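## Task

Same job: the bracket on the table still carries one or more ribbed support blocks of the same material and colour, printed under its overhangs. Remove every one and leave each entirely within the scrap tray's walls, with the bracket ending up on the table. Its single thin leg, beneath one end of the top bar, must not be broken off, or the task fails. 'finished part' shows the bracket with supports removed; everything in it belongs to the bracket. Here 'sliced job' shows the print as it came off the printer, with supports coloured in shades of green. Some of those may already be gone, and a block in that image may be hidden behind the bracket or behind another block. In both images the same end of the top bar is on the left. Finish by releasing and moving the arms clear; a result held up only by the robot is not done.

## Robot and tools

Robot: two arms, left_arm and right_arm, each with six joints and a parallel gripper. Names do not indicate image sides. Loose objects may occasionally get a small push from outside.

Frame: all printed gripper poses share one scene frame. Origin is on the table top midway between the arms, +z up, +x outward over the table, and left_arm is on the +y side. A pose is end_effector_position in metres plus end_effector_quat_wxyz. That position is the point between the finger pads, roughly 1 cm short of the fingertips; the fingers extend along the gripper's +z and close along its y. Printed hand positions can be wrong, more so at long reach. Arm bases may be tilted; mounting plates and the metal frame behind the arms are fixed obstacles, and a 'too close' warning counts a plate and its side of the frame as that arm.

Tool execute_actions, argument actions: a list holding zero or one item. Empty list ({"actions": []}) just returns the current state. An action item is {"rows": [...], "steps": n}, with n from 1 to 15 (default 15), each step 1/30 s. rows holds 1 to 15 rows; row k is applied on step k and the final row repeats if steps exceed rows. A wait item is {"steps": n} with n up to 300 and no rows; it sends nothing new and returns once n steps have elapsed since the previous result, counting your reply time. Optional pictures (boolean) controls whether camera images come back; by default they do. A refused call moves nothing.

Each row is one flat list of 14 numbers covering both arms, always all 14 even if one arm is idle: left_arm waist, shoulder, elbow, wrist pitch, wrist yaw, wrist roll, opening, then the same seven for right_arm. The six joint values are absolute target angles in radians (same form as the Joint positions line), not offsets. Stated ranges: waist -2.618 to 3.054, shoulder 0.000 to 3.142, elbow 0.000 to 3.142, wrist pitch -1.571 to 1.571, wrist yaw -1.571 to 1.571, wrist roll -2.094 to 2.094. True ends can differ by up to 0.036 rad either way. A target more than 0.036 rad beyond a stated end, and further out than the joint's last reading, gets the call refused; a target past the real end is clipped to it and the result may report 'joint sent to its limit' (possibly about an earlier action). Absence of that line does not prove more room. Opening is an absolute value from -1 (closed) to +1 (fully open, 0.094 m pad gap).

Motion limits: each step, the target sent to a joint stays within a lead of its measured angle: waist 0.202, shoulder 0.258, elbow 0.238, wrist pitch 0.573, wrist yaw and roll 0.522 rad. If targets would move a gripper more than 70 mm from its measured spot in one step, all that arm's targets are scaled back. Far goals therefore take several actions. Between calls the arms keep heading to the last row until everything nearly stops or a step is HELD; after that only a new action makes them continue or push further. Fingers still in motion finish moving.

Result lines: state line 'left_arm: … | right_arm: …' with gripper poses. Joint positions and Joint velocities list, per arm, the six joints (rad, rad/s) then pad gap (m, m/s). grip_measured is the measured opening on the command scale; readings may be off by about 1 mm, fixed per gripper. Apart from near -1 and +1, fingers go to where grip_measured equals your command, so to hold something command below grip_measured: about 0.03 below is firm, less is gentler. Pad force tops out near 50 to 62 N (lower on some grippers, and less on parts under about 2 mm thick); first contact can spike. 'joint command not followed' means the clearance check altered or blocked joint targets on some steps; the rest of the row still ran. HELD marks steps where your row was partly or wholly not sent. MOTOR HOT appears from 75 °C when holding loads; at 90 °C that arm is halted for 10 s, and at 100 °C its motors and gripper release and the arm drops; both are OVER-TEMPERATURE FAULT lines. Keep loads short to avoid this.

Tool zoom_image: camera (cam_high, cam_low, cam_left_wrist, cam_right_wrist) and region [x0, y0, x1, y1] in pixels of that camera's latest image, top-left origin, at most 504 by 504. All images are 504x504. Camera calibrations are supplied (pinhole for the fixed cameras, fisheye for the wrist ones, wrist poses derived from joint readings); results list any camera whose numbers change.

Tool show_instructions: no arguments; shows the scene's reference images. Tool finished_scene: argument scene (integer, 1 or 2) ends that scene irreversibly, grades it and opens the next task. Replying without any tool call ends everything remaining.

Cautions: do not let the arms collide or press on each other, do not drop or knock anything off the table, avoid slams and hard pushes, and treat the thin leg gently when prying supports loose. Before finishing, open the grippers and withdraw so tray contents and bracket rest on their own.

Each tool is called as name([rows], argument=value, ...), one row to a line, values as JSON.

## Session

show_instructions()

execute_actions(actions=[])

Reference images for this scene: finished part, sliced job.

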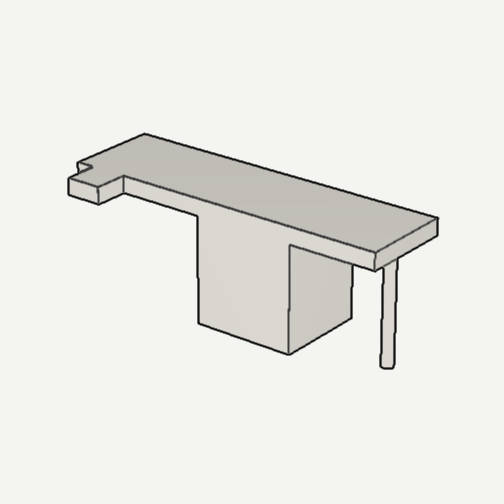

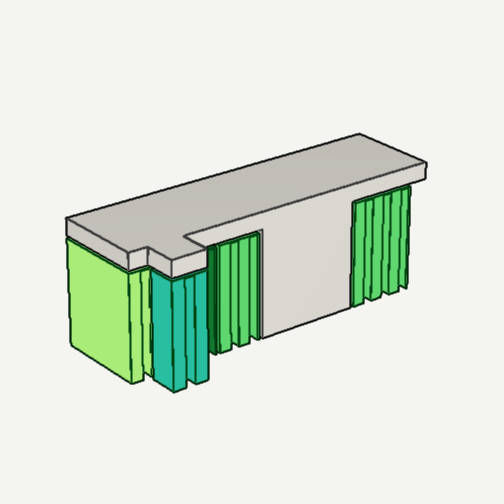

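Scene clock: 0.00 s of 8100.00 s.
left_arm: end_effector_position=(+0.1893, +0.4269, +0.2224) grip_measured=+1.000 end_effector_quat_wxyz=(-0.061, +0.763, -0.542, +0.347) | right_arm: end_effector_position=(+0.4928, -0.4342, +0.1612) grip_measured=+1.000 end_effector_quat_wxyz=(-0.037, +0.807, -0.579, +0.114)
Joint positions: left_arm=[ 0.65   0.965  0.982 -1.068  0.467 -1.066  0.094] | right_arm=[ 0.135  1.943  1.67  -0.982  0.467 -1.935  0.094]
Joint velocities: left_arm=[-0.022  0.002  0.007 -0.007  0.007 -0.022  0.   ] | right_arm=[-0.007  0.007  0.007 -0.007 -0.095 -0.007  0.   ]
camera_calibration (this result's frames):
cam_left_wrist: T_world_to_cam=[[0.775417, 0.306508, 0.55207, -0.405641], [-0.316507, -0.56787, 0.759833, 0.16114], [0.546399, -0.763922, -0.343325, 0.412309], [0, 0, 0, 1]] pos_world=[0.140257, 0.530811, 0.243059]
cam_right_wrist: T_world_to_cam=[[0.796364, 0.595734, 0.104428, -0.14537], [0.448153, -0.697169, 0.559567, -0.573305], [0.406157, -0.398819, -0.82218, -0.150351], [0, 0, 0, 1]] pos_world=[0.433762, -0.373052, 0.212368]

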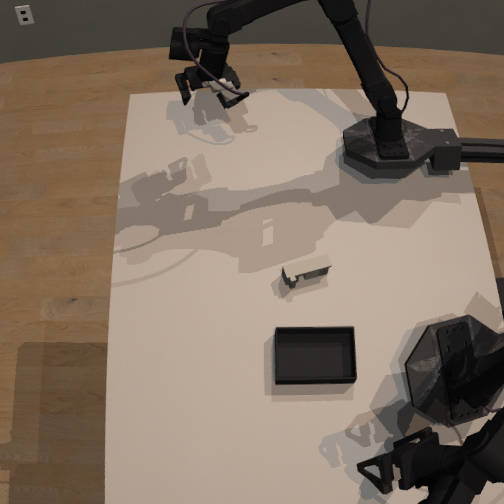

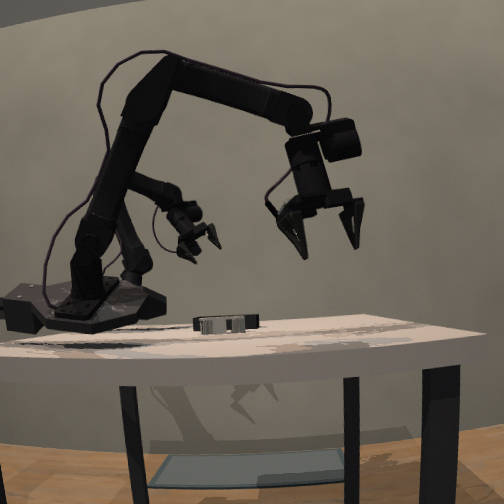

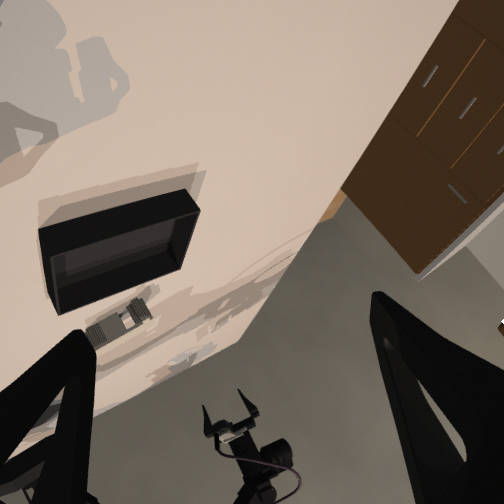

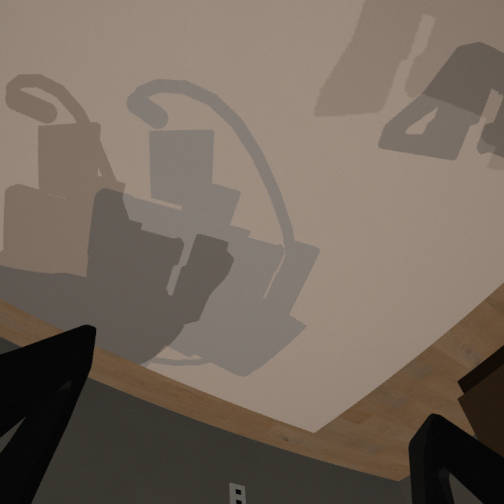

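zoom_image(camera="cam_high", region=[270,240,350,300])

zoom_image(camera="cam_low", region=[185,300,270,345])

Region (270, 240, 350, 300) of cam_high's 504x504 image, scaled by 6.300, with more detail than that image has; it fills the top 378 rows of this view, and the rest is white.

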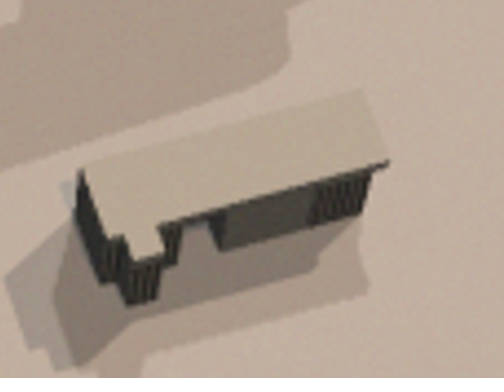

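Region (185, 300, 270, 345) of cam_low's 504x504 image, scaled by 5.929, with more detail than that image has; it fills the top 267 rows of this view, and the rest is white.

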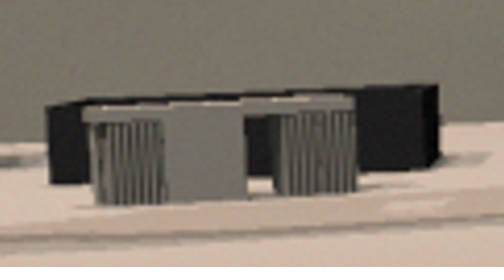

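execute_actions([
  {"rows":[[0.63,0.99,0.988,-1.055,0.483,-1.011,0.95,0.156,1.956,1.672,-0.984,0.463,-1.874,0.97],[0.61,1.015,0.994,-1.043,0.498,-0.955,0.9,0.177,1.968,1.674,-0.987,0.458,-1.813,0.94],[0.59,1.04,1.0,-1.03,0.514,-0.9,0.85,0.199,1.981,1.675,-0.989,0.454,-1.753,0.91],[0.57,1.065,1.006,-1.018,0.529,-0.845,0.8,0.22,1.994,1.677,-0.991,0.449,-1.692,0.88],[0.55,1.09,1.012,-1.005,0.545,-0.79,0.75,0.241,2.007,1.679,-0.993,0.445,-1.631,0.85],[0.529,1.115,1.018,-0.992,0.561,-0.734,0.7,0.262,2.019,1.68,-0.996,0.44,-1.57,0.82],[0.509,1.14,1.024,-0.98,0.576,-0.679,0.65,0.283,2.032,1.682,-0.998,0.436,-1.509,0.79],[0.489,1.165,1.03,-0.967,0.592,-0.624,0.6,0.305,2.045,1.684,-1.0,0.431,-1.449,0.76],[0.469,1.19,1.036,-0.955,0.607,-0.568,0.55,0.326,2.057,1.686,-1.003,0.427,-1.388,0.73],[0.449,1.215,1.042,-0.942,0.623,-0.513,0.5,0.347,2.07,1.687,-1.005,0.422,-1.327,0.7],[0.429,1.24,1.048,-0.929,0.639,-0.458,0.45,0.368,2.083,1.689,-1.007,0.418,-1.266,0.67],[0.409,1.265,1.054,-0.917,0.654,-0.402,0.4,0.389,2.095,1.691,-1.009,0.413,-1.205,0.64],[0.389,1.29,1.06,-0.904,0.67,-0.347,0.35,0.411,2.108,1.693,-1.012,0.409,-1.145,0.61],[0.369,1.315,1.066,-0.892,0.685,-0.292,0.3,0.432,2.121,1.694,-1.014,0.404,-1.084,0.58],[0.348,1.34,1.072,-0.879,0.701,-0.237,0.25,0.453,2.134,1.696,-1.016,0.4,-1.023,0.55]],"steps":15},
], pictures=false)

execute_actions([
  {"rows":[[0.328,1.365,1.078,-0.866,0.717,-0.181,0.2,0.474,2.146,1.698,-1.019,0.395,-0.962,0.52],[0.308,1.39,1.084,-0.854,0.732,-0.126,0.15,0.495,2.159,1.7,-1.021,0.391,-0.901,0.49],[0.288,1.415,1.09,-0.841,0.748,-0.071,0.1,0.517,2.172,1.701,-1.023,0.386,-0.841,0.46],[0.268,1.44,1.096,-0.829,0.763,-0.015,0.05,0.538,2.184,1.703,-1.026,0.382,-0.78,0.43],[0.248,1.465,1.102,-0.816,0.779,0.04,0,0.559,2.197,1.705,-1.028,0.377,-0.719,0.4],[0.228,1.49,1.108,-0.803,0.795,0.095,-0.05,0.58,2.21,1.706,-1.03,0.373,-0.658,0.37],[0.208,1.515,1.114,-0.791,0.81,0.151,-0.1,0.601,2.222,1.708,-1.032,0.368,-0.597,0.34],[0.188,1.54,1.12,-0.778,0.826,0.206,-0.15,0.623,2.235,1.71,-1.035,0.364,-0.537,0.31],[0.168,1.565,1.126,-0.766,0.841,0.261,-0.2,0.644,2.248,1.712,-1.037,0.359,-0.476,0.28],[0.148,1.59,1.132,-0.753,0.857,0.317,-0.25,0.665,2.261,1.713,-1.039,0.355,-0.415,0.25],[0.127,1.615,1.138,-0.74,0.873,0.372,-0.3,0.686,2.273,1.715,-1.042,0.35,-0.354,0.22],[0.107,1.64,1.144,-0.728,0.888,0.427,-0.35,0.707,2.286,1.717,-1.044,0.346,-0.293,0.19],[0.087,1.665,1.15,-0.715,0.904,0.482,-0.4,0.729,2.299,1.719,-1.046,0.341,-0.233,0.16],[0.067,1.69,1.156,-0.703,0.919,0.538,-0.4,0.75,2.311,1.72,-1.048,0.337,-0.172,0.13],[0.047,1.715,1.162,-0.69,0.935,0.593,-0.4,0.771,2.324,1.722,-1.051,0.332,-0.111,0.1]],"steps":15},
], pictures=false)

execute_actions([
  {"rows":[[0.027,1.74,1.168,-0.677,0.951,0.648,-0.4,0.792,2.337,1.724,-1.053,0.328,-0.05,0.1],[0.007,1.765,1.174,-0.665,0.966,0.704,-0.4,0.813,2.349,1.726,-1.055,0.323,0.011,0.1],[-0.013,1.79,1.18,-0.652,0.982,0.759,-0.4,0.835,2.362,1.727,-1.058,0.319,0.071,0.1],[-0.033,1.815,1.186,-0.64,0.997,0.814,-0.4,0.856,2.375,1.729,-1.06,0.314,0.132,0.1],[-0.054,1.84,1.192,-0.627,1.013,0.87,-0.4,0.877,2.388,1.731,-1.062,0.31,0.193,0.1],[-0.074,1.865,1.198,-0.614,1.029,0.925,-0.4,0.898,2.4,1.732,-1.065,0.305,0.254,0.1],[-0.094,1.89,1.204,-0.602,1.044,0.98,-0.4,0.919,2.413,1.734,-1.067,0.301,0.315,0.1],[-0.114,1.915,1.21,-0.589,1.06,1.035,-0.4,0.941,2.426,1.736,-1.069,0.296,0.375,0.1],[-0.134,1.94,1.216,-0.577,1.075,1.091,-0.4,0.962,2.438,1.738,-1.071,0.292,0.436,0.1],[-0.154,1.965,1.222,-0.564,1.091,1.146,-0.4,0.983,2.451,1.739,-1.074,0.287,0.497,0.1],[-0.174,1.99,1.228,-0.551,1.107,1.201,-0.4,1.004,2.464,1.741,-1.076,0.283,0.558,0.1],[-0.194,2.015,1.234,-0.539,1.122,1.257,-0.4,1.025,2.476,1.743,-1.078,0.278,0.619,0.1],[-0.214,2.04,1.24,-0.526,1.138,1.312,-0.4,1.047,2.489,1.745,-1.081,0.274,0.679,0.1],[-0.234,2.065,1.246,-0.514,1.153,1.367,-0.4,1.068,2.502,1.746,-1.083,0.269,0.74,0.1],[-0.255,2.09,1.25,-0.5,1.17,1.42,-0.4,1.085,2.515,1.748,-1.085,0.265,0.80,0.1]],"steps":15},
], pictures=false)

execute_actions([
  {"steps":18},
])

Scene clock: 58.43 s of 8100.00 s.
left_arm: end_effector_position=(+0.2636, +0.3688, +0.2084) grip_measured=+0.274 end_effector_quat_wxyz=(+0.087, -0.457, +0.769, -0.439) | right_arm: end_effector_position=(+0.4800, -0.2924, +0.1421) grip_measured=+0.565 end_effector_quat_wxyz=(-0.070, +0.700, -0.708, +0.059)
Joint positions: left_arm=[ 0.399  1.286  1.035 -0.946  0.62  -0.476  0.06 ] | right_arm=[ 0.406  2.108  1.67  -0.984  0.436 -1.278  0.074]
Joint velocities: left_arm=[-0.554  0.681  0.208  0.344  0.374  1.575 -0.046] | right_arm=[ 0.593  0.339  0.017 -0.051 -0.095  1.648 -0.027]
Steps of this call (steps 1 to 90: nothing new was sent; then 54.93 s passed at rest; steps 91 to 105: all 15 steps of this action). Readings (joint positions):
91: left_arm=[0.650 0.965 0.982 -1.068 0.468 -1.060] | right_arm=[0.135 1.943 1.670 -0.982 0.467 -1.927]
92: left_arm=[0.646 0.969 0.982 -1.068 0.469 -1.044] | right_arm=[0.137 1.944 1.670 -0.982 0.468 -1.909]
94: left_arm=[0.618 0.997 0.982 -1.060 0.481 -0.991] | right_arm=[0.154 1.953 1.670 -0.982 0.468 -1.849]
98: left_arm=[0.538 1.108 0.991 -1.028 0.524 -0.830] | right_arm=[0.240 2.002 1.670 -0.982 0.466 -1.670]
105: the state above

Scene clock: 58.93 s of 8100.00 s.
left_arm: end_effector_position=(+0.3353, +0.2600, +0.2055) grip_measured=-0.397 end_effector_quat_wxyz=(+0.238, +0.031, +0.821, -0.519) | right_arm: end_effector_position=(+0.4106, -0.1463, +0.1284) grip_measured=+0.115 end_effector_quat_wxyz=(+0.060, -0.489, +0.870, +0.003)
Joint positions: left_arm=[ 0.099  1.66   1.127 -0.756  0.846  0.344  0.028] | right_arm=[ 0.72   2.293  1.697 -1.018  0.372 -0.375  0.052]
Joint velocities: left_arm=[-0.564  0.725  0.188  0.315  0.403  1.59  -0.003] | right_arm=[ 0.584  0.359  0.042 -0.066 -0.168  1.707 -0.027]
Steps of this call (steps 1 to 15: all 15 steps of this action). Readings (joint positions):
1: left_arm=[0.379 1.310 1.042 -0.933 0.635 -0.422] | right_arm=[0.426 2.120 1.670 -0.985 0.432 -1.219]
2: left_arm=[0.358 1.335 1.048 -0.920 0.650 -0.368] | right_arm=[0.446 2.132 1.670 -0.987 0.428 -1.160]
4: left_arm=[0.318 1.384 1.061 -0.894 0.680 -0.260] | right_arm=[0.486 2.155 1.672 -0.992 0.421 -1.040]
8: left_arm=[0.239 1.485 1.084 -0.844 0.740 -0.042] | right_arm=[0.570 2.205 1.684 -1.001 0.404 -0.799]
15: the state above

Scene clock: 59.43 s of 8100.00 s.
left_arm: end_effector_position=(+0.3484, +0.1165, +0.1976) grip_measured=-0.399 end_effector_quat_wxyz=(+0.429, +0.437, +0.596, -0.519) | right_arm: end_effector_position=(+0.2941, -0.0416, +0.1048) grip_measured=+0.102 end_effector_quat_wxyz=(+0.014, -0.236, +0.972, +0.007)
Joint positions: left_arm=[-0.201  2.033  1.218 -0.56   1.079  1.178  0.028] | right_arm=[ 1.039  2.483  1.723 -1.056  0.297  0.537  0.052]
Joint velocities: left_arm=[-0.515  0.706  0.178  0.374  0.432  1.502 -0.001] | right_arm=[ 0.584  0.354  0.046 -0.066 -0.183  1.722 -0.   ]
Steps of this call (steps 1 to 15: all 15 steps of this action). Readings (joint positions):
1: left_arm=[0.080 1.685 1.133 -0.743 0.861 0.400] | right_arm=[0.741 2.306 1.698 -1.021 0.367 -0.314]
2: left_arm=[0.060 1.710 1.139 -0.730 0.877 0.456] | right_arm=[0.762 2.319 1.700 -1.023 0.362 -0.253]
4: left_arm=[0.020 1.760 1.151 -0.704 0.907 0.566] | right_arm=[0.805 2.345 1.703 -1.028 0.352 -0.132]
8: left_arm=[-0.060 1.859 1.175 -0.652 0.969 0.789] | right_arm=[0.890 2.395 1.710 -1.039 0.332 0.112]
15: the state above

Scene clock: 60.03 s of 8100.00 s.
left_arm: end_effector_position=(+0.3424, +0.0902, +0.2001) grip_measured=-0.399 end_effector_quat_wxyz=(+0.494, +0.507, +0.505, -0.493) | right_arm: end_effector_position=(+0.2687, -0.0317, +0.0975) grip_measured=+0.102 end_effector_quat_wxyz=(-0.002, -0.143, +0.990, -0.001)
Joint positions: left_arm=[-0.254  2.092  1.223 -0.508  1.145  1.41   0.028] | right_arm=[ 1.089  2.518  1.723 -1.07   0.271  0.787  0.052]
Joint velocities: left_arm=[-0.007 -0.012  0.007  0.081 -0.051 -0.022 -0.   ] | right_arm=[-0.002 -0.012 -0.002 -0.051 -0.022 -0.037 -0.001]
Steps of this call (steps 1 to 18: the robot went on to your last target). Readings (joint positions):
1: left_arm=[-0.219 2.055 1.222 -0.547 1.092 1.225] | right_arm=[1.058 2.495 1.723 -1.057 0.292 0.588]
2: left_arm=[-0.235 2.072 1.223 -0.538 1.102 1.263] | right_arm=[1.074 2.504 1.723 -1.058 0.286 0.629]
4: left_arm=[-0.252 2.090 1.223 -0.531 1.115 1.318] | right_arm=[1.092 2.516 1.723 -1.063 0.276 0.687]
8: left_arm=[-0.254 2.092 1.223 -0.517 1.134 1.374] | right_arm=[1.091 2.518 1.723 -1.067 0.271 0.749]
18: the state above
camera_calibration (this result's frames):
cam_left_wrist: T_world_to_cam=[[-0.991495, 0.0433157, -0.122723, 0.354862], [0.123086, 0.618419, -0.776149, 0.0850929], [0.0422749, -0.784654, -0.618491, 0.293312], [0, 0, 0, 1]] pos_world=[0.328971, 0.162154, 0.291006]
cam_right_wrist: T_world_to_cam=[[0.561364, -0.826784, -0.0360241, -0.168304], [-0.75184, -0.527703, 0.395304, 0.18719], [-0.345842, -0.194826, -0.917843, 0.26669], [0, 0, 0, 1]] pos_world=[0.32745, 0.0115873, 0.16472]

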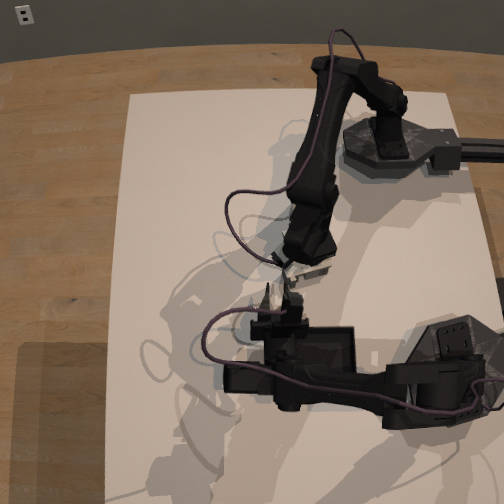

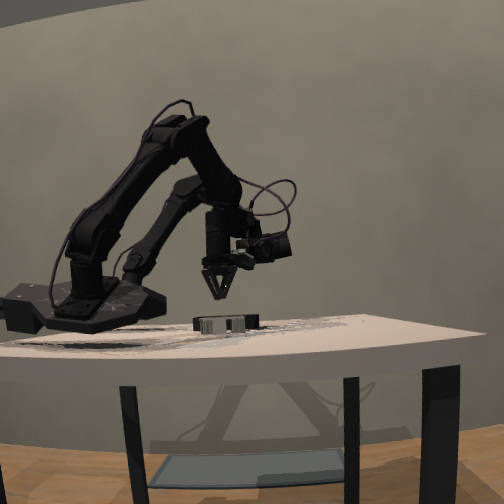

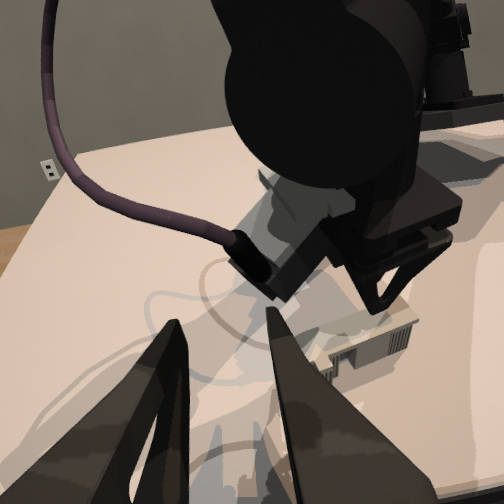

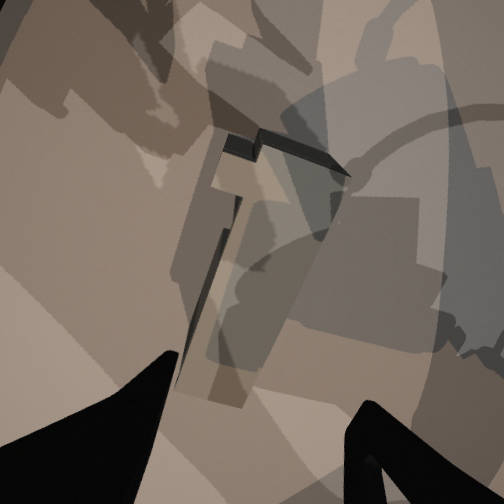

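execute_actions([
  {"rows":[[-0.255,2.09,1.25,-0.5,1.17,1.42,-0.4,1.082,2.525,1.72,-1.05,0.275,0.805,0.12],[-0.255,2.09,1.25,-0.5,1.17,1.42,-0.4,1.08,2.533,1.705,-1.03,0.28,0.805,0.14],[-0.255,2.09,1.25,-0.5,1.17,1.42,-0.4,1.078,2.541,1.70,-1.012,0.285,0.805,0.15],[-0.255,2.09,1.25,-0.5,1.17,1.42,-0.4,1.076,2.549,1.695,-0.995,0.29,0.805,0.15],[-0.255,2.09,1.25,-0.5,1.17,1.42,-0.4,1.074,2.557,1.689,-0.978,0.29,0.805,0.15],[-0.255,2.09,1.25,-0.5,1.17,1.42,-0.4,1.072,2.565,1.683,-0.962,0.29,0.805,0.15],[-0.255,2.09,1.25,-0.5,1.17,1.42,-0.4,1.07,2.573,1.677,-0.946,0.29,0.805,0.15],[-0.255,2.09,1.25,-0.5,1.17,1.42,-0.4,1.068,2.58,1.67,-0.93,0.29,0.805,0.15],[-0.255,2.09,1.25,-0.5,1.17,1.42,-0.4,1.066,2.587,1.663,-0.917,0.29,0.805,0.15],[-0.255,2.09,1.25,-0.5,1.17,1.42,-0.4,1.065,2.594,1.656,-0.905,0.29,0.805,0.15],[-0.255,2.09,1.25,-0.5,1.17,1.42,-0.4,1.064,2.6,1.649,-0.897,0.29,0.805,0.15],[-0.255,2.09,1.25,-0.5,1.17,1.42,-0.4,1.063,2.605,1.643,-0.892,0.29,0.805,0.15],[-0.255,2.09,1.25,-0.5,1.17,1.42,-0.4,1.063,2.608,1.638,-0.89,0.29,0.805,0.15]],"steps":15},
], pictures=false)

execute_actions([
  {"steps":10},
])

zoom_image(camera="cam_low", region=[180,280,270,345])

Scene clock: 76.87 s of 8100.00 s.
left_arm: end_effector_position=(+0.3425, +0.0902, +0.2003) grip_measured=-0.399 end_effector_quat_wxyz=(+0.496, +0.508, +0.504, -0.492) | right_arm: end_effector_position=(+0.2626, -0.0300, +0.0441) grip_measured=+0.148 end_effector_quat_wxyz=(-0.011, -0.131, +0.991, -0.009)
Joint positions: left_arm=[-0.254  2.092  1.223 -0.507  1.146  1.414  0.028] | right_arm=[ 1.066  2.606  1.652 -0.929  0.273  0.796  0.054]
Joint velocities: left_arm=[ 0.007  0.007  0.002 -0.037  0.066 -0.022  0.   ] | right_arm=[-0.017  0.154 -0.139  0.037  0.037 -0.007 -0.001]
Steps of this call (steps 1 to 15: the robot went on to your last target; steps 16 to 90: nothing new was sent; then 13.33 s passed at rest; steps 91 to 105: all 15 steps of this action). Readings (joint positions):
91: left_arm=[-0.254 2.092 1.223 -0.507 1.146 1.414] | right_arm=[1.089 2.518 1.723 -1.070 0.271 0.792]
92: left_arm=[-0.254 2.092 1.223 -0.507 1.146 1.414] | right_arm=[1.089 2.518 1.723 -1.068 0.271 0.793]
94: left_arm=[-0.254 2.092 1.223 -0.507 1.146 1.414] | right_arm=[1.088 2.522 1.723 -1.053 0.271 0.794]
98: left_arm=[-0.254 2.092 1.223 -0.507 1.146 1.414] | right_arm=[1.080 2.544 1.705 -0.999 0.272 0.796]
105: the state above

Scene clock: 77.20 s of 8100.00 s.
left_arm: end_effector_position=(+0.3425, +0.0902, +0.2003) grip_measured=-0.399 end_effector_quat_wxyz=(+0.496, +0.508, +0.504, -0.492) | right_arm: end_effector_position=(+0.2627, -0.0277, +0.0404) grip_measured=+0.148 end_effector_quat_wxyz=(-0.008, -0.130, +0.992, -0.006)
Joint positions: left_arm=[-0.254  2.092  1.223 -0.507  1.146  1.414  0.028] | right_arm=[ 1.066  2.612  1.646 -0.909  0.273  0.796  0.054]
Joint velocities: left_arm=[-0.002  0.002 -0.002  0.051  0.007 -0.037 -0.001] | right_arm=[ 0.002 -0.002 -0.022 -0.007 -0.007 -0.037 -0.   ]
Steps of this call (steps 1 to 10: the robot went on to your last target). Readings (joint positions):
1: left_arm=[-0.254 2.092 1.223 -0.507 1.146 1.414] | right_arm=[1.066 2.610 1.648 -0.927 0.273 0.796]
2: left_arm=[-0.254 2.092 1.223 -0.507 1.146 1.414] | right_arm=[1.066 2.612 1.647 -0.925 0.273 0.796]
4: left_arm=[-0.254 2.092 1.223 -0.507 1.146 1.414] | right_arm=[1.066 2.612 1.646 -0.920 0.273 0.796]
8: left_arm=[-0.254 2.092 1.223 -0.507 1.146 1.414] | right_arm=[1.066 2.612 1.646 -0.911 0.273 0.796]
10: the state above
camera_calibration (this result's frames):
cam_left_wrist: T_world_to_cam=[[-0.990845, 0.0430141, -0.127972, 0.355874], [0.127062, 0.6175, -0.77624, 0.0839967], [0.0456335, -0.785394, -0.617312, 0.292123], [0, 0, 0, 1]] pos_world=[0.328613, 0.162256, 0.291075]
cam_right_wrist: T_world_to_cam=[[0.537958, -0.842336, -0.0327454, -0.158135], [-0.761482, -0.502249, 0.409745, 0.210004], [-0.361589, -0.19549, -0.911612, 0.216916], [0, 0, 0, 1]] pos_world=[0.323419, 0.0146765, 0.106517]

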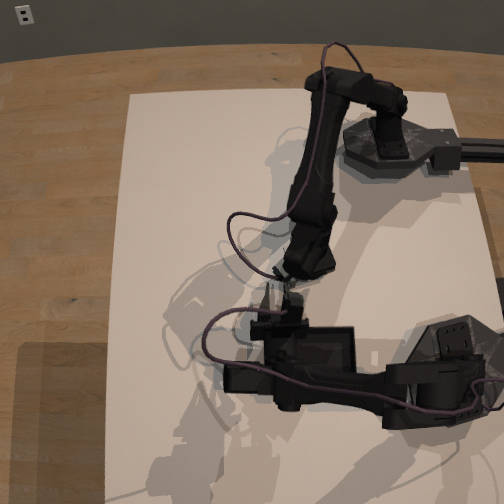

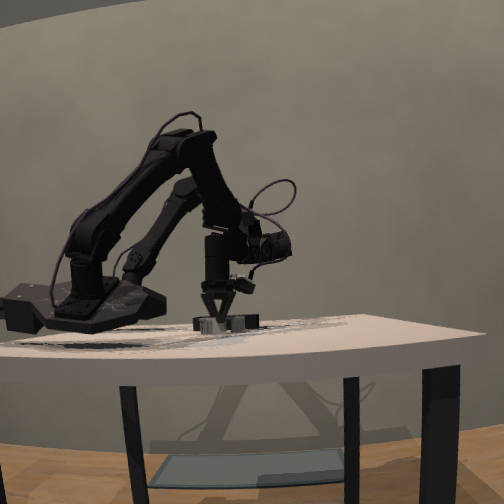

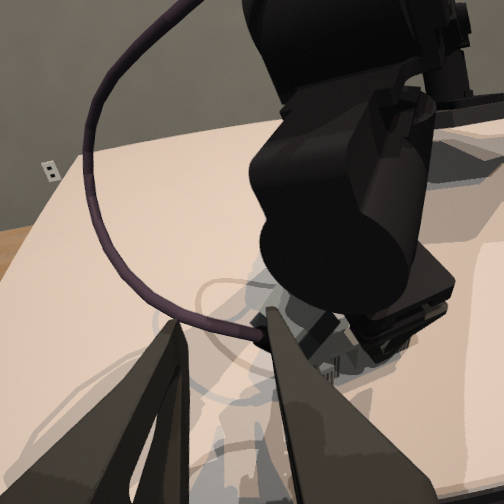

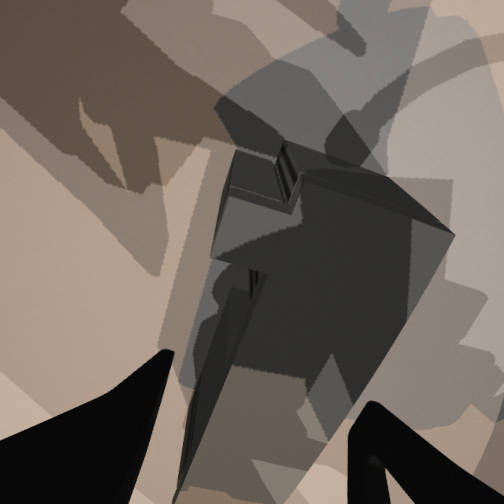

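Region (180, 280, 270, 345) of cam_low's 504x504 image, scaled by 5.600, with more detail than that image has.

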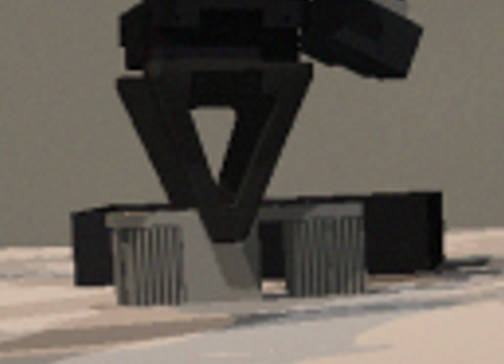

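execute_actions([
  {"rows":[[-0.255,2.09,1.25,-0.5,1.17,1.42,-0.4,1.063,2.608,1.645,-0.885,0.29,0.805,0.07],[-0.255,2.09,1.25,-0.5,1.17,1.42,-0.4,1.063,2.608,1.645,-0.88,0.29,0.805,-0.01],[-0.255,2.09,1.25,-0.5,1.17,1.42,-0.4,1.063,2.608,1.645,-0.88,0.29,0.805,-0.09],[-0.255,2.09,1.25,-0.5,1.17,1.42,-0.4,1.063,2.608,1.645,-0.88,0.29,0.805,-0.17],[-0.255,2.09,1.25,-0.5,1.17,1.42,-0.4,1.063,2.608,1.645,-0.88,0.29,0.805,-0.23],[-0.255,2.09,1.25,-0.5,1.17,1.42,-0.4,1.063,2.608,1.645,-0.88,0.29,0.805,-0.28],[-0.255,2.09,1.25,-0.5,1.17,1.42,-0.4,1.063,2.608,1.645,-0.88,0.29,0.805,-0.32],[-0.255,2.09,1.25,-0.5,1.17,1.42,-0.4,1.063,2.608,1.645,-0.88,0.29,0.805,-0.35],[-0.255,2.09,1.25,-0.5,1.17,1.42,-0.4,1.063,2.608,1.645,-0.88,0.29,0.805,-0.38],[-0.255,2.09,1.25,-0.5,1.17,1.42,-0.4,1.063,2.608,1.645,-0.88,0.29,0.805,-0.41],[-0.255,2.09,1.25,-0.5,1.17,1.42,-0.4,1.063,2.608,1.645,-0.88,0.29,0.805,-0.44],[-0.255,2.09,1.25,-0.5,1.17,1.42,-0.4,1.063,2.608,1.645,-0.88,0.29,0.805,-0.47]],"steps":15},
], pictures=false)

Scene clock: 85.30 s of 8100.00 s.
left_arm: end_effector_position=(+0.3425, +0.0902, +0.2004) grip_measured=-0.399 end_effector_quat_wxyz=(+0.496, +0.508, +0.504, -0.492) | right_arm: end_effector_position=(+0.2642, -0.0253, +0.0404) grip_measured=-0.384 end_effector_quat_wxyz=(-0.005, -0.128, +0.992, -0.001)
Joint positions: left_arm=[-0.254  2.092  1.223 -0.507  1.146  1.414  0.028] | right_arm=[ 1.066  2.612  1.646 -0.897  0.273  0.797  0.029]
Joint velocities: left_arm=[ 0.007  0.002 -0.022  0.066 -0.037  0.081  0.   ] | right_arm=[-0.027 -0.002 -0.002  0.022 -0.022 -0.037 -0.   ]
Steps of this call (steps 1 to 30: the robot went on to your last target; steps 31 to 90: nothing new was sent; then 4.60 s passed at rest; steps 91 to 105: all 15 steps of this action). Readings (joint positions):
91: left_arm=[-0.254 2.092 1.223 -0.507 1.146 1.414] | right_arm=[1.066 2.612 1.646 -0.906 0.273 0.796]
92: left_arm=[-0.254 2.092 1.223 -0.507 1.146 1.414] | right_arm=[1.066 2.612 1.646 -0.905 0.273 0.797]
94: left_arm=[-0.254 2.092 1.223 -0.507 1.146 1.414] | right_arm=[1.066 2.612 1.646 -0.901 0.273 0.797]
98: left_arm=[-0.254 2.092 1.223 -0.507 1.146 1.414] | right_arm=[1.066 2.612 1.646 -0.898 0.273 0.797]
105: the state above

execute_actions([
  {"rows":[[-0.255,2.09,1.25,-0.5,1.17,1.42,-0.4,1.063,2.595,1.655,-0.90,0.28,0.805,-0.44],[-0.255,2.09,1.25,-0.5,1.17,1.42,-0.4,1.063,2.58,1.66,-0.915,0.28,0.805,-0.44],[-0.255,2.09,1.25,-0.5,1.17,1.42,-0.4,1.063,2.56,1.66,-0.93,0.28,0.81,-0.44],[-0.255,2.09,1.25,-0.5,1.17,1.42,-0.4,1.06,2.535,1.655,-0.94,0.27,0.81,-0.44],[-0.255,2.09,1.25,-0.5,1.17,1.42,-0.4,1.05,2.505,1.64,-0.94,0.255,0.815,-0.44],[-0.255,2.09,1.25,-0.5,1.17,1.42,-0.4,1.035,2.47,1.62,-0.925,0.235,0.82,-0.44],[-0.255,2.09,1.25,-0.5,1.17,1.42,-0.4,1.015,2.435,1.595,-0.90,0.21,0.82,-0.44],[-0.255,2.09,1.25,-0.5,1.17,1.42,-0.4,0.99,2.40,1.565,-0.86,0.18,0.825,-0.44],[-0.255,2.09,1.25,-0.5,1.17,1.42,-0.4,0.96,2.362,1.533,-0.81,0.14,0.83,-0.44],[-0.255,2.09,1.25,-0.5,1.17,1.42,-0.4,0.928,2.324,1.50,-0.755,0.10,0.83,-0.44],[-0.255,2.09,1.25,-0.5,1.17,1.42,-0.4,0.895,2.286,1.465,-0.695,0.055,0.835,-0.44],[-0.255,2.09,1.25,-0.5,1.17,1.42,-0.4,0.86,2.248,1.43,-0.635,0.01,0.84,-0.44],[-0.255,2.09,1.25,-0.5,1.17,1.42,-0.4,0.825,2.21,1.395,-0.575,-0.035,0.84,-0.44],[-0.255,2.09,1.25,-0.5,1.17,1.42,-0.4,0.79,2.175,1.36,-0.515,-0.08,0.845,-0.44],[-0.255,2.09,1.25,-0.5,1.17,1.42,-0.4,0.755,2.14,1.325,-0.455,-0.125,0.85,-0.44]],"steps":15},
], pictures=false)

execute_actions([
  {"rows":[[-0.255,2.09,1.25,-0.5,1.17,1.42,-0.4,0.72,2.105,1.29,-0.395,-0.17,0.85,-0.44],[-0.255,2.09,1.25,-0.5,1.17,1.42,-0.4,0.69,2.075,1.255,-0.335,-0.215,0.855,-0.44],[-0.255,2.09,1.25,-0.5,1.17,1.42,-0.4,0.66,2.05,1.22,-0.275,-0.26,0.86,-0.44],[-0.255,2.09,1.25,-0.5,1.17,1.42,-0.4,0.635,2.03,1.185,-0.215,-0.305,0.86,-0.44],[-0.255,2.09,1.25,-0.5,1.17,1.42,-0.4,0.612,2.012,1.15,-0.155,-0.35,0.865,-0.44],[-0.255,2.09,1.25,-0.5,1.17,1.42,-0.4,0.595,2.0,1.115,-0.095,-0.395,0.87,-0.44],[-0.255,2.09,1.25,-0.5,1.17,1.42,-0.4,0.58,2.0,1.08,-0.035,-0.44,0.87,-0.44],[-0.255,2.09,1.25,-0.5,1.17,1.42,-0.4,0.57,2.0,1.045,0.025,-0.485,0.875,-0.44],[-0.255,2.09,1.25,-0.5,1.17,1.42,-0.4,0.562,2.0,1.01,0.085,-0.53,0.88,-0.44],[-0.255,2.09,1.25,-0.5,1.17,1.42,-0.4,0.556,2.0,0.975,0.145,-0.575,0.88,-0.44],[-0.255,2.09,1.25,-0.5,1.17,1.42,-0.4,0.552,2.005,0.94,0.205,-0.62,0.88,-0.44],[-0.255,2.09,1.25,-0.5,1.17,1.42,-0.4,0.549,2.01,0.91,0.265,-0.665,0.88,-0.44],[-0.255,2.09,1.25,-0.5,1.17,1.42,-0.4,0.547,2.018,0.88,0.325,-0.71,0.88,-0.44],[-0.255,2.09,1.25,-0.5,1.17,1.42,-0.4,0.546,2.026,0.85,0.385,-0.755,0.88,-0.44],[-0.255,2.09,1.25,-0.5,1.17,1.42,-0.4,0.545,2.035,0.82,0.445,-0.80,0.88,-0.44]],"steps":15},
], pictures=false)

execute_actions([
  {"rows":[[-0.255,2.09,1.25,-0.5,1.17,1.42,-0.4,0.545,2.045,0.795,0.505,-0.845,0.88,-0.44],[-0.255,2.09,1.25,-0.5,1.17,1.42,-0.4,0.545,2.055,0.77,0.56,-0.885,0.88,-0.44],[-0.255,2.09,1.25,-0.5,1.17,1.42,-0.4,0.545,2.065,0.745,0.61,-0.92,0.88,-0.44],[-0.255,2.09,1.25,-0.5,1.17,1.42,-0.4,0.545,2.075,0.725,0.65,-0.95,0.88,-0.44],[-0.255,2.09,1.25,-0.5,1.17,1.42,-0.4,0.545,2.084,0.705,0.675,-0.97,0.88,-0.44],[-0.255,2.09,1.25,-0.5,1.17,1.42,-0.4,0.545,2.092,0.69,0.678,-0.97,0.88,-0.44]],"steps":15},
], pictures=false)

execute_actions([
  {"steps":12},
])

Scene clock: 113.40 s of 8100.00 s.
left_arm: end_effector_position=(+0.3425, +0.0902, +0.2004) grip_measured=-0.399 end_effector_quat_wxyz=(+0.496, +0.508, +0.504, -0.492) | right_arm: end_effector_position=(+0.3434, -0.0606, +0.1261) grip_measured=-0.385 end_effector_quat_wxyz=(+0.001, +0.042, +0.975, +0.216)
Joint positions: left_arm=[-0.254  2.092  1.223 -0.507  1.146  1.414  0.028] | right_arm=[ 0.823  2.201  1.407 -0.662  0.038  0.827  0.029]
Joint velocities: left_arm=[-0.017 -0.002 -0.007 -0.095  0.007  0.022  0.   ] | right_arm=[-1.209 -1.048 -0.974  1.473 -1.048  0.125  0.   ]
Steps of this call (steps 1 to 15: the robot went on to your last target; steps 16 to 90: nothing new was sent; then 24.60 s passed at rest; steps 91 to 105: all 15 steps of this action). Readings (joint positions):
91: left_arm=[-0.254 2.092 1.223 -0.507 1.146 1.414] | right_arm=[1.066 2.612 1.646 -0.897 0.273 0.797]
92: left_arm=[-0.254 2.092 1.223 -0.507 1.146 1.414] | right_arm=[1.066 2.610 1.646 -0.897 0.273 0.797]
94: left_arm=[-0.254 2.092 1.223 -0.507 1.146 1.414] | right_arm=[1.066 2.599 1.646 -0.905 0.273 0.798]
98: left_arm=[-0.254 2.092 1.223 -0.507 1.146 1.414] | right_arm=[1.046 2.498 1.609 -0.903 0.239 0.805]
105: the state above

Scene clock: 113.90 s of 8100.00 s.
left_arm: end_effector_position=(+0.3425, +0.0902, +0.2004) grip_measured=-0.399 end_effector_quat_wxyz=(+0.496, +0.508, +0.504, -0.492) | right_arm: end_effector_position=(+0.3641, -0.0726, +0.1521) grip_measured=-0.385 end_effector_quat_wxyz=(-0.003, +0.114, +0.821, +0.559)
Joint positions: left_arm=[-0.254  2.092  1.223 -0.507  1.146  1.414  0.028] | right_arm=[ 0.548  2.013  0.882  0.185 -0.58   0.874  0.029]
Joint velocities: left_arm=[-0.022  0.002  0.002 -0.081  0.022  0.022  0.   ] | right_arm=[ 0.012  0.208 -0.877  1.648 -1.282 -0.022 -0.   ]
Steps of this call (steps 1 to 15: all 15 steps of this action). Readings (joint positions):
1: left_arm=[-0.254 2.092 1.223 -0.507 1.146 1.414] | right_arm=[0.781 2.166 1.372 -0.609 0.003 0.831]
2: left_arm=[-0.254 2.092 1.223 -0.507 1.146 1.414] | right_arm=[0.740 2.133 1.337 -0.555 -0.033 0.834]
4: left_arm=[-0.254 2.092 1.223 -0.507 1.146 1.414] | right_arm=[0.667 2.075 1.266 -0.446 -0.109 0.842]
8: left_arm=[-0.254 2.092 1.223 -0.507 1.146 1.414] | right_arm=[0.574 2.006 1.127 -0.216 -0.269 0.857]
15: the state above

Scene clock: 114.40 s of 8100.00 s.
left_arm: end_effector_position=(+0.3425, +0.0902, +0.2004) grip_measured=-0.399 end_effector_quat_wxyz=(+0.496, +0.508, +0.504, -0.492) | right_arm: end_effector_position=(+0.3118, -0.0579, +0.1760) grip_measured=-0.385 end_effector_quat_wxyz=(-0.022, +0.013, +0.722, +0.691)
Joint positions: left_arm=[-0.254  2.092  1.223 -0.507  1.146  1.414  0.028] | right_arm=[ 0.548  2.091  0.697  0.636 -0.923  0.879  0.029]
Joint velocities: left_arm=[-0.007  0.007 -0.012  0.037 -0.037 -0.051  0.   ] | right_arm=[-0.032 -0.007 -0.002  0.139 -0.051 -0.007  0.   ]
Steps of this call (steps 1 to 15: all 15 steps of this action). Readings (joint positions):
1: left_arm=[-0.254 2.092 1.223 -0.507 1.146 1.414] | right_arm=[0.548 2.022 0.853 0.242 -0.625 0.875]
2: left_arm=[-0.254 2.092 1.223 -0.507 1.146 1.414] | right_arm=[0.548 2.032 0.825 0.299 -0.669 0.876]
4: left_arm=[-0.254 2.092 1.223 -0.507 1.146 1.414] | right_arm=[0.548 2.053 0.775 0.408 -0.752 0.877]
8: left_arm=[-0.254 2.092 1.223 -0.507 1.146 1.414] | right_arm=[0.548 2.085 0.706 0.548 -0.864 0.878]
15: the state above

Scene clock: 114.80 s of 8100.00 s.
left_arm: end_effector_position=(+0.3425, +0.0902, +0.2004) grip_measured=-0.399 end_effector_quat_wxyz=(+0.496, +0.508, +0.504, -0.492) | right_arm: end_effector_position=(+0.3127, -0.0578, +0.1808) grip_measured=-0.385 end_effector_quat_wxyz=(-0.016, +0.006, +0.715, +0.699)
Joint positions: left_arm=[-0.254  2.092  1.223 -0.507  1.146  1.414  0.028] | right_arm=[ 0.548  2.091  0.697  0.66  -0.937  0.879  0.029]
Joint velocities: left_arm=[ 0.012  0.002  0.012  0.051  0.037 -0.022 -0.001] | right_arm=[-0.012 -0.007 -0.007  0.007 -0.051 -0.051  0.001]
Steps of this call (steps 1 to 12: the robot went on to your last target). Readings (joint positions):
1: left_arm=[-0.254 2.092 1.223 -0.507 1.146 1.414] | right_arm=[0.548 2.091 0.697 0.641 -0.926 0.879]
2: left_arm=[-0.254 2.092 1.223 -0.507 1.146 1.414] | right_arm=[0.548 2.091 0.697 0.646 -0.929 0.879]
4: left_arm=[-0.254 2.092 1.223 -0.507 1.146 1.414] | right_arm=[0.548 2.091 0.697 0.651 -0.933 0.879]
8: left_arm=[-0.254 2.092 1.223 -0.507 1.146 1.414] | right_arm=[0.548 2.091 0.697 0.657 -0.936 0.879]
12: the state above
camera_calibration (this result's frames):
cam_left_wrist: T_world_to_cam=[[-0.990842, 0.0430279, -0.127987, 0.355873], [0.127099, 0.6172, -0.776473, 0.084112], [0.0455834, -0.785629, -0.617016, 0.292143], [0, 0, 0, 1]] pos_world=[0.328606, 0.16229, 0.291115]
cam_right_wrist: T_world_to_cam=[[0.274299, 0.0177568, -0.961481, 0.0943058], [-0.875235, -0.409613, -0.257259, 0.337001], [-0.398403, 0.912087, -0.0968148, 0.285247], [0, 0, 0, 1]] pos_world=[0.38273, -0.123805, 0.204986]

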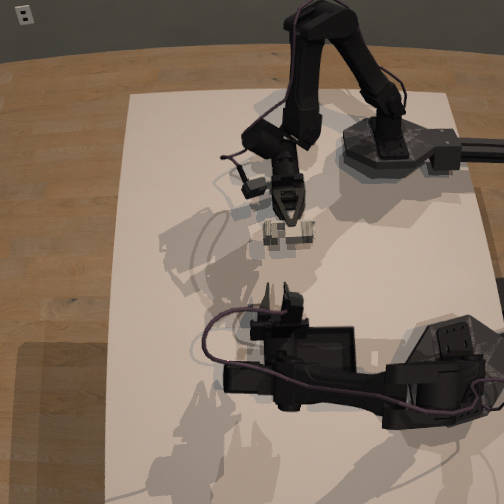

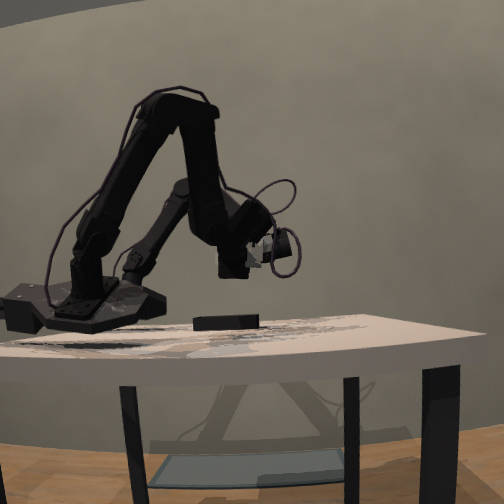

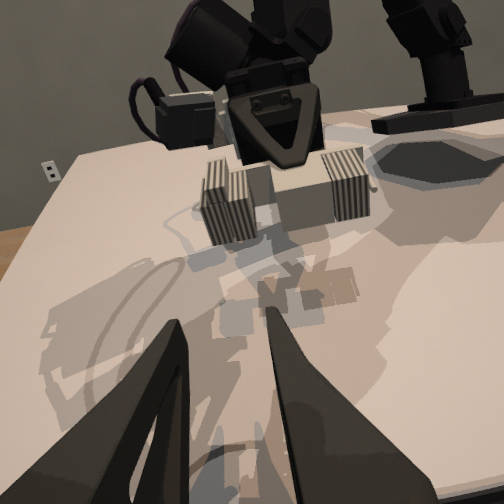

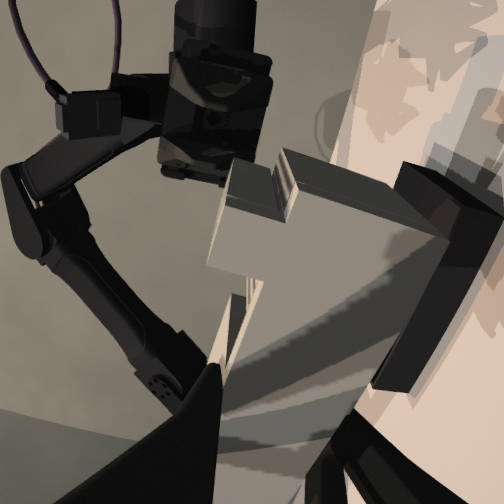

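zoom_image(camera="cam_left_wrist", region=[190,135,390,255])

Region (190, 135, 390, 255) of cam_left_wrist's 504x504 image, scaled by 2.520, with more detail than that image has; it fills the top 302 rows of this view, and the rest is white.

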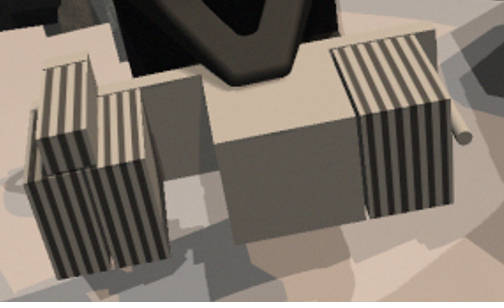

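execute_actions([
  {"rows":[[-0.27,2.10,1.21,-0.45,1.15,1.375,-0.4,0.545,2.092,0.70,0.678,-0.97,0.88,-0.44],[-0.285,2.108,1.203,-0.40,1.146,1.335,-0.4,0.545,2.092,0.70,0.678,-0.97,0.88,-0.44],[-0.30,2.116,1.197,-0.35,1.142,1.295,-0.4,0.545,2.092,0.70,0.678,-0.97,0.88,-0.44],[-0.315,2.124,1.191,-0.30,1.138,1.255,-0.4,0.545,2.092,0.70,0.678,-0.97,0.88,-0.44],[-0.33,2.132,1.185,-0.25,1.134,1.215,-0.4,0.545,2.092,0.70,0.678,-0.97,0.88,-0.44],[-0.345,2.14,1.179,-0.20,1.13,1.18,-0.4,0.545,2.092,0.70,0.678,-0.97,0.88,-0.44],[-0.36,2.148,1.173,-0.15,1.126,1.145,-0.4,0.545,2.092,0.70,0.678,-0.97,0.88,-0.44],[-0.375,2.156,1.167,-0.10,1.122,1.11,-0.4,0.545,2.092,0.70,0.678,-0.97,0.88,-0.44],[-0.39,2.164,1.161,-0.06,1.118,1.08,-0.4,0.545,2.092,0.70,0.678,-0.97,0.88,-0.44],[-0.405,2.172,1.155,-0.025,1.115,1.055,-0.4,0.545,2.092,0.70,0.678,-0.97,0.88,-0.44],[-0.418,2.18,1.15,0.0,1.113,1.035,-0.4,0.545,2.092,0.70,0.678,-0.97,0.88,-0.44],[-0.428,2.186,1.146,0.01,1.113,1.025,-0.4,0.545,2.092,0.70,0.678,-0.97,0.88,-0.44],[-0.435,2.19,1.146,0.01,1.113,1.025,-0.4,0.545,2.092,0.70,0.678,-0.97,0.88,-0.44]],"steps":15},
], pictures=false)

execute_actions([
  {"steps":14},
])

Scene clock: 137.13 s of 8100.00 s.
left_arm: end_effector_position=(+0.3409, +0.0159, +0.1972) grip_measured=-0.399 end_effector_quat_wxyz=(+0.495, +0.513, +0.491, -0.501) | right_arm: end_effector_position=(+0.3128, -0.0578, +0.1810) grip_measured=-0.385 end_effector_quat_wxyz=(-0.015, +0.006, +0.715, +0.699)
Joint positions: left_arm=[-0.427  2.179  1.163 -0.064  1.111  1.086  0.028] | right_arm=[ 0.548  2.091  0.697  0.661 -0.938  0.879  0.029]
Joint velocities: left_arm=[-0.178  0.12  -0.081  0.462  0.007 -0.33  -0.001] | right_arm=[ 0.022  0.007  0.012 -0.007  0.007  0.022  0.   ]
Steps of this call (steps 1 to 30: the robot went on to your last target; steps 31 to 90: nothing new was sent; then 18.83 s passed at rest; steps 91 to 105: all 15 steps of this action). Readings (joint positions):
91: left_arm=[-0.254 2.092 1.223 -0.501 1.145 1.410] | right_arm=[0.548 2.091 0.697 0.661 -0.938 0.879]
92: left_arm=[-0.255 2.092 1.223 -0.487 1.144 1.399] | right_arm=[0.548 2.091 0.697 0.661 -0.938 0.879]
94: left_arm=[-0.264 2.094 1.219 -0.434 1.140 1.360] | right_arm=[0.548 2.091 0.697 0.661 -0.938 0.879]
98: left_arm=[-0.319 2.118 1.201 -0.278 1.129 1.248] | right_arm=[0.548 2.091 0.697 0.661 -0.938 0.879]
105: the state above

Scene clock: 137.60 s of 8100.00 s.
left_arm: end_effector_position=(+0.3469, +0.0131, +0.2001) grip_measured=-0.399 end_effector_quat_wxyz=(+0.504, +0.507, +0.492, -0.497) | right_arm: end_effector_position=(+0.3128, -0.0578, +0.1810) grip_measured=-0.385 end_effector_quat_wxyz=(-0.015, +0.006, +0.715, +0.699)
Joint positions: left_arm=[-0.432  2.183  1.159  0.002  1.107  1.037  0.028] | right_arm=[ 0.548  2.091  0.697  0.661 -0.938  0.879  0.029]
Joint velocities: left_arm=[-0.012 -0.012 -0.012  0.081  0.037 -0.037  0.   ] | right_arm=[-0.012 -0.017 -0.002  0.037 -0.051  0.022  0.002]
Steps of this call (steps 1 to 14: the robot went on to your last target). Readings (joint positions):
1: left_arm=[-0.431 2.182 1.161 -0.053 1.110 1.076] | right_arm=[0.548 2.091 0.697 0.661 -0.938 0.879]
2: left_arm=[-0.432 2.183 1.159 -0.043 1.109 1.068] | right_arm=[0.548 2.091 0.697 0.661 -0.938 0.879]
4: left_arm=[-0.432 2.183 1.159 -0.027 1.108 1.056] | right_arm=[0.548 2.091 0.697 0.661 -0.938 0.879]
8: left_arm=[-0.432 2.183 1.159 -0.007 1.107 1.044] | right_arm=[0.548 2.091 0.697 0.661 -0.938 0.879]
14: the state above
camera_calibration (this result's frames):
cam_left_wrist: T_world_to_cam=[[-0.988575, 0.0481027, -0.142849, 0.365628], [0.143128, 0.596757, -0.789554, 0.128238], [0.0472666, -0.800979, -0.596823, 0.226769], [0, 0, 0, 1]] pos_world=[0.332377, 0.0875229, 0.288822]
cam_right_wrist: T_world_to_cam=[[0.275167, 0.0187824, -0.961213, 0.0942681], [-0.874941, -0.409476, -0.258471, 0.337228], [-0.398448, 0.912128, -0.0962406, 0.28519], [0, 0, 0, 1]] pos_world=[0.382749, -0.123813, 0.205222]

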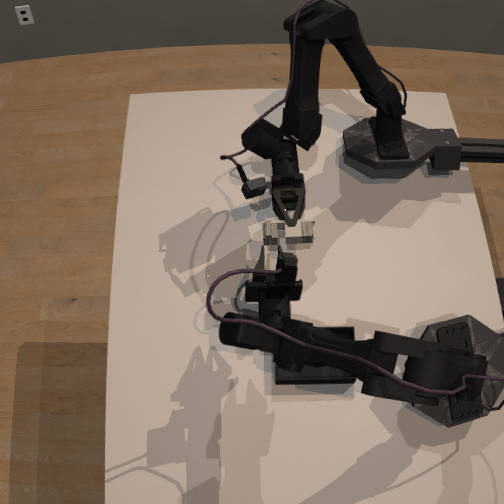

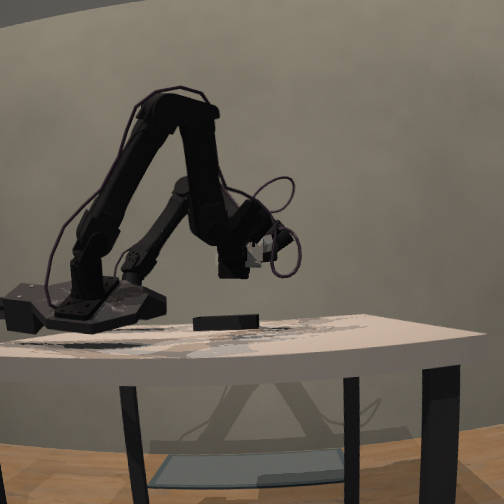

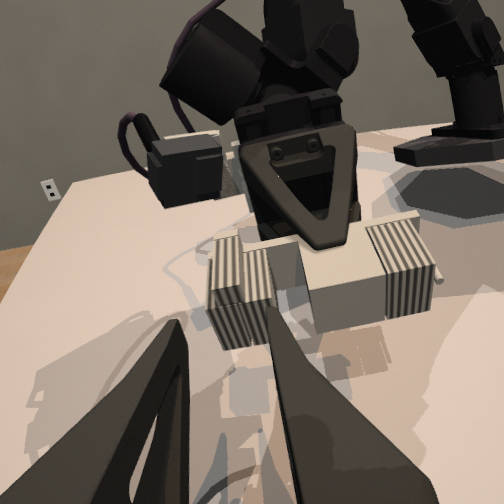

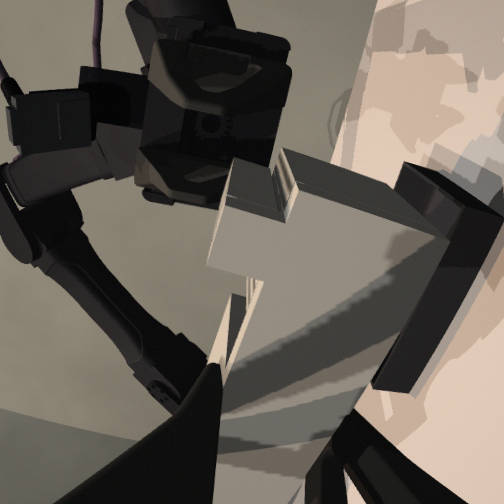

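zoom_image(camera="cam_left_wrist", region=[160,220,320,360])

Region (160, 220, 320, 360) of cam_left_wrist's 504x504 image, scaled by 3.150, with more detail than that image has; it fills the top 441 rows of this view, and the rest is white.

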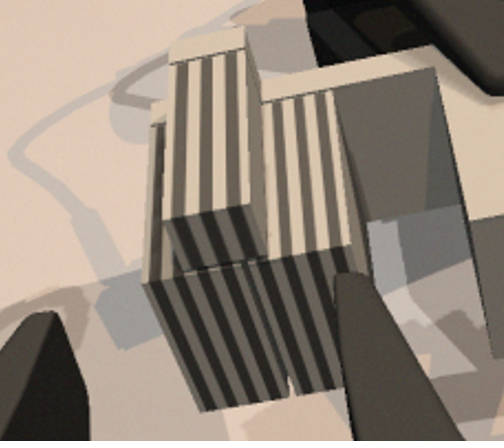

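execute_actions([
  {"rows":[[-0.442,2.198,1.175,0.03,1.11,1.015,-0.4,0.545,2.092,0.70,0.678,-0.97,0.88,-0.44],[-0.448,2.206,1.182,0.05,1.107,1.003,-0.4,0.545,2.092,0.70,0.678,-0.97,0.88,-0.44],[-0.454,2.214,1.187,0.07,1.104,0.99,-0.4,0.545,2.092,0.70,0.678,-0.97,0.88,-0.44],[-0.46,2.222,1.191,0.09,1.10,0.977,-0.4,0.545,2.092,0.70,0.678,-0.97,0.88,-0.44],[-0.466,2.23,1.194,0.108,1.097,0.964,-0.4,0.545,2.092,0.70,0.678,-0.97,0.88,-0.44],[-0.472,2.238,1.194,0.125,1.093,0.951,-0.4,0.545,2.092,0.70,0.678,-0.97,0.88,-0.44],[-0.478,2.246,1.194,0.138,1.09,0.94,-0.4,0.545,2.092,0.70,0.678,-0.97,0.88,-0.44],[-0.483,2.253,1.194,0.145,1.088,0.936,-0.4,0.545,2.092,0.70,0.678,-0.97,0.88,-0.44],[-0.485,2.257,1.194,0.145,1.088,0.936,-0.4,0.545,2.092,0.70,0.678,-0.97,0.88,-0.44]],"steps":15},
], pictures=false)

execute_actions([
  {"steps":8},
])

Scene clock: 152.70 s of 8100.00 s.
left_arm: end_effector_position=(+0.3505, -0.0093, +0.1914) grip_measured=-0.399 end_effector_quat_wxyz=(+0.503, +0.505, +0.494, -0.498) | right_arm: end_effector_position=(+0.3128, -0.0578, +0.1810) grip_measured=-0.385 end_effector_quat_wxyz=(-0.015, +0.006, +0.715, +0.699)
Joint positions: left_arm=[-0.472  2.247  1.172  0.125  1.084  0.954  0.028] | right_arm=[ 0.548  2.091  0.697  0.661 -0.938  0.879  0.029]
Joint velocities: left_arm=[-0.037  0.012 -0.012  0.022  0.051 -0.081 -0.001] | right_arm=[ 0.007  0.002 -0.002  0.007 -0.066 -0.022 -0.   ]
Steps of this call (steps 1 to 30: the robot went on to your last target; steps 31 to 90: nothing new was sent; then 11.60 s passed at rest; steps 91 to 105: all 15 steps of this action). Readings (joint positions):
91: left_arm=[-0.432 2.183 1.159 0.007 1.106 1.034] | right_arm=[0.548 2.091 0.697 0.661 -0.938 0.879]
92: left_arm=[-0.432 2.183 1.159 0.012 1.105 1.030] | right_arm=[0.548 2.091 0.697 0.661 -0.938 0.879]
94: left_arm=[-0.433 2.188 1.161 0.034 1.104 1.018] | right_arm=[0.548 2.091 0.697 0.661 -0.938 0.879]
98: left_arm=[-0.448 2.219 1.171 0.092 1.093 0.982] | right_arm=[0.548 2.091 0.697 0.661 -0.938 0.879]
105: the state above

Scene clock: 152.97 s of 8100.00 s.
left_arm: end_effector_position=(+0.3522, -0.0093, +0.1924) grip_measured=-0.399 end_effector_quat_wxyz=(+0.506, +0.504, +0.493, -0.496) | right_arm: end_effector_position=(+0.3128, -0.0578, +0.1810) grip_measured=-0.385 end_effector_quat_wxyz=(-0.015, +0.006, +0.715, +0.699)
Joint positions: left_arm=[-0.472  2.247  1.172  0.137  1.083  0.948  0.028] | right_arm=[ 0.548  2.091  0.697  0.661 -0.938  0.879  0.029]
Joint velocities: left_arm=[-0.002 -0.007 -0.002 -0.007  0.022  0.037 -0.   ] | right_arm=[-0.012  0.007 -0.002  0.022  0.007  0.007  0.001]
Steps of this call (steps 1 to 8: the robot went on to your last target). Readings (joint positions):
1: left_arm=[-0.472 2.247 1.172 0.129 1.084 0.952] | right_arm=[0.548 2.091 0.697 0.661 -0.938 0.879]
2: left_arm=[-0.472 2.247 1.172 0.132 1.083 0.951] | right_arm=[0.548 2.091 0.697 0.661 -0.938 0.879]
4: left_arm=[-0.472 2.247 1.172 0.134 1.083 0.949] | right_arm=[0.548 2.091 0.697 0.661 -0.938 0.879]
8: the state above
camera_calibration (this result's frames):
cam_left_wrist: T_world_to_cam=[[-0.988994, 0.0398766, -0.142483, 0.370805], [0.138067, 0.594905, -0.79185, 0.136994], [0.0531874, -0.802807, -0.593863, 0.201286], [0, 0, 0, 1]] pos_world=[0.337103, 0.0653092, 0.280849]
cam_right_wrist: T_world_to_cam=[[0.275167, 0.0187824, -0.961213, 0.0942681], [-0.874941, -0.409476, -0.258471, 0.337228], [-0.398448, 0.912128, -0.0962406, 0.28519], [0, 0, 0, 1]] pos_world=[0.382749, -0.123813, 0.205222]

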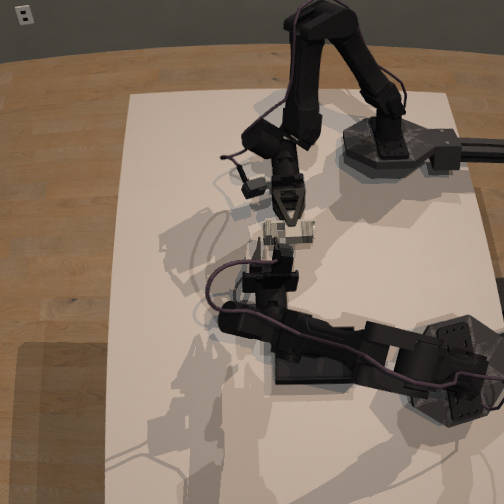

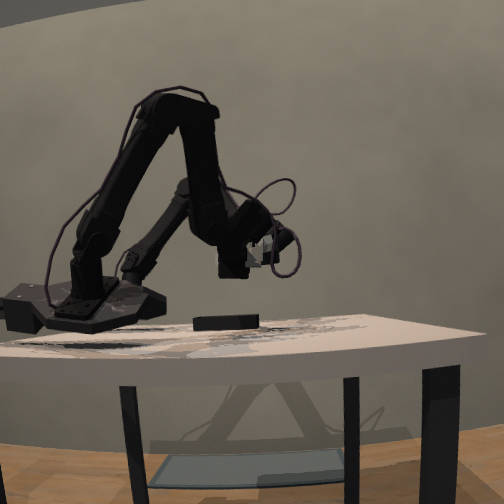

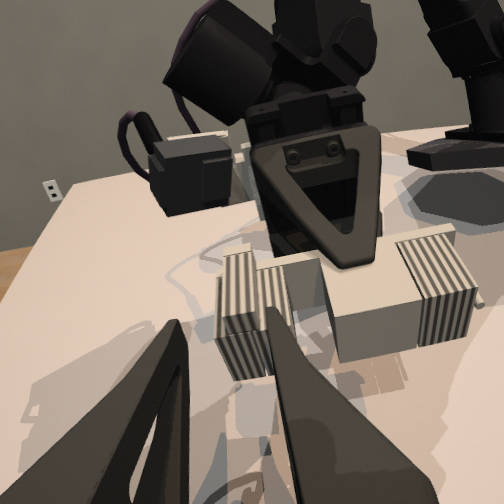

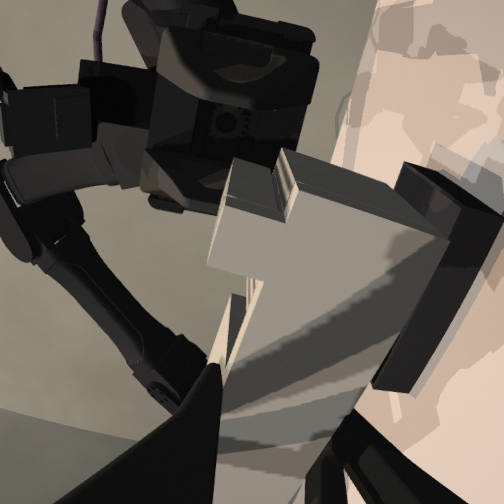

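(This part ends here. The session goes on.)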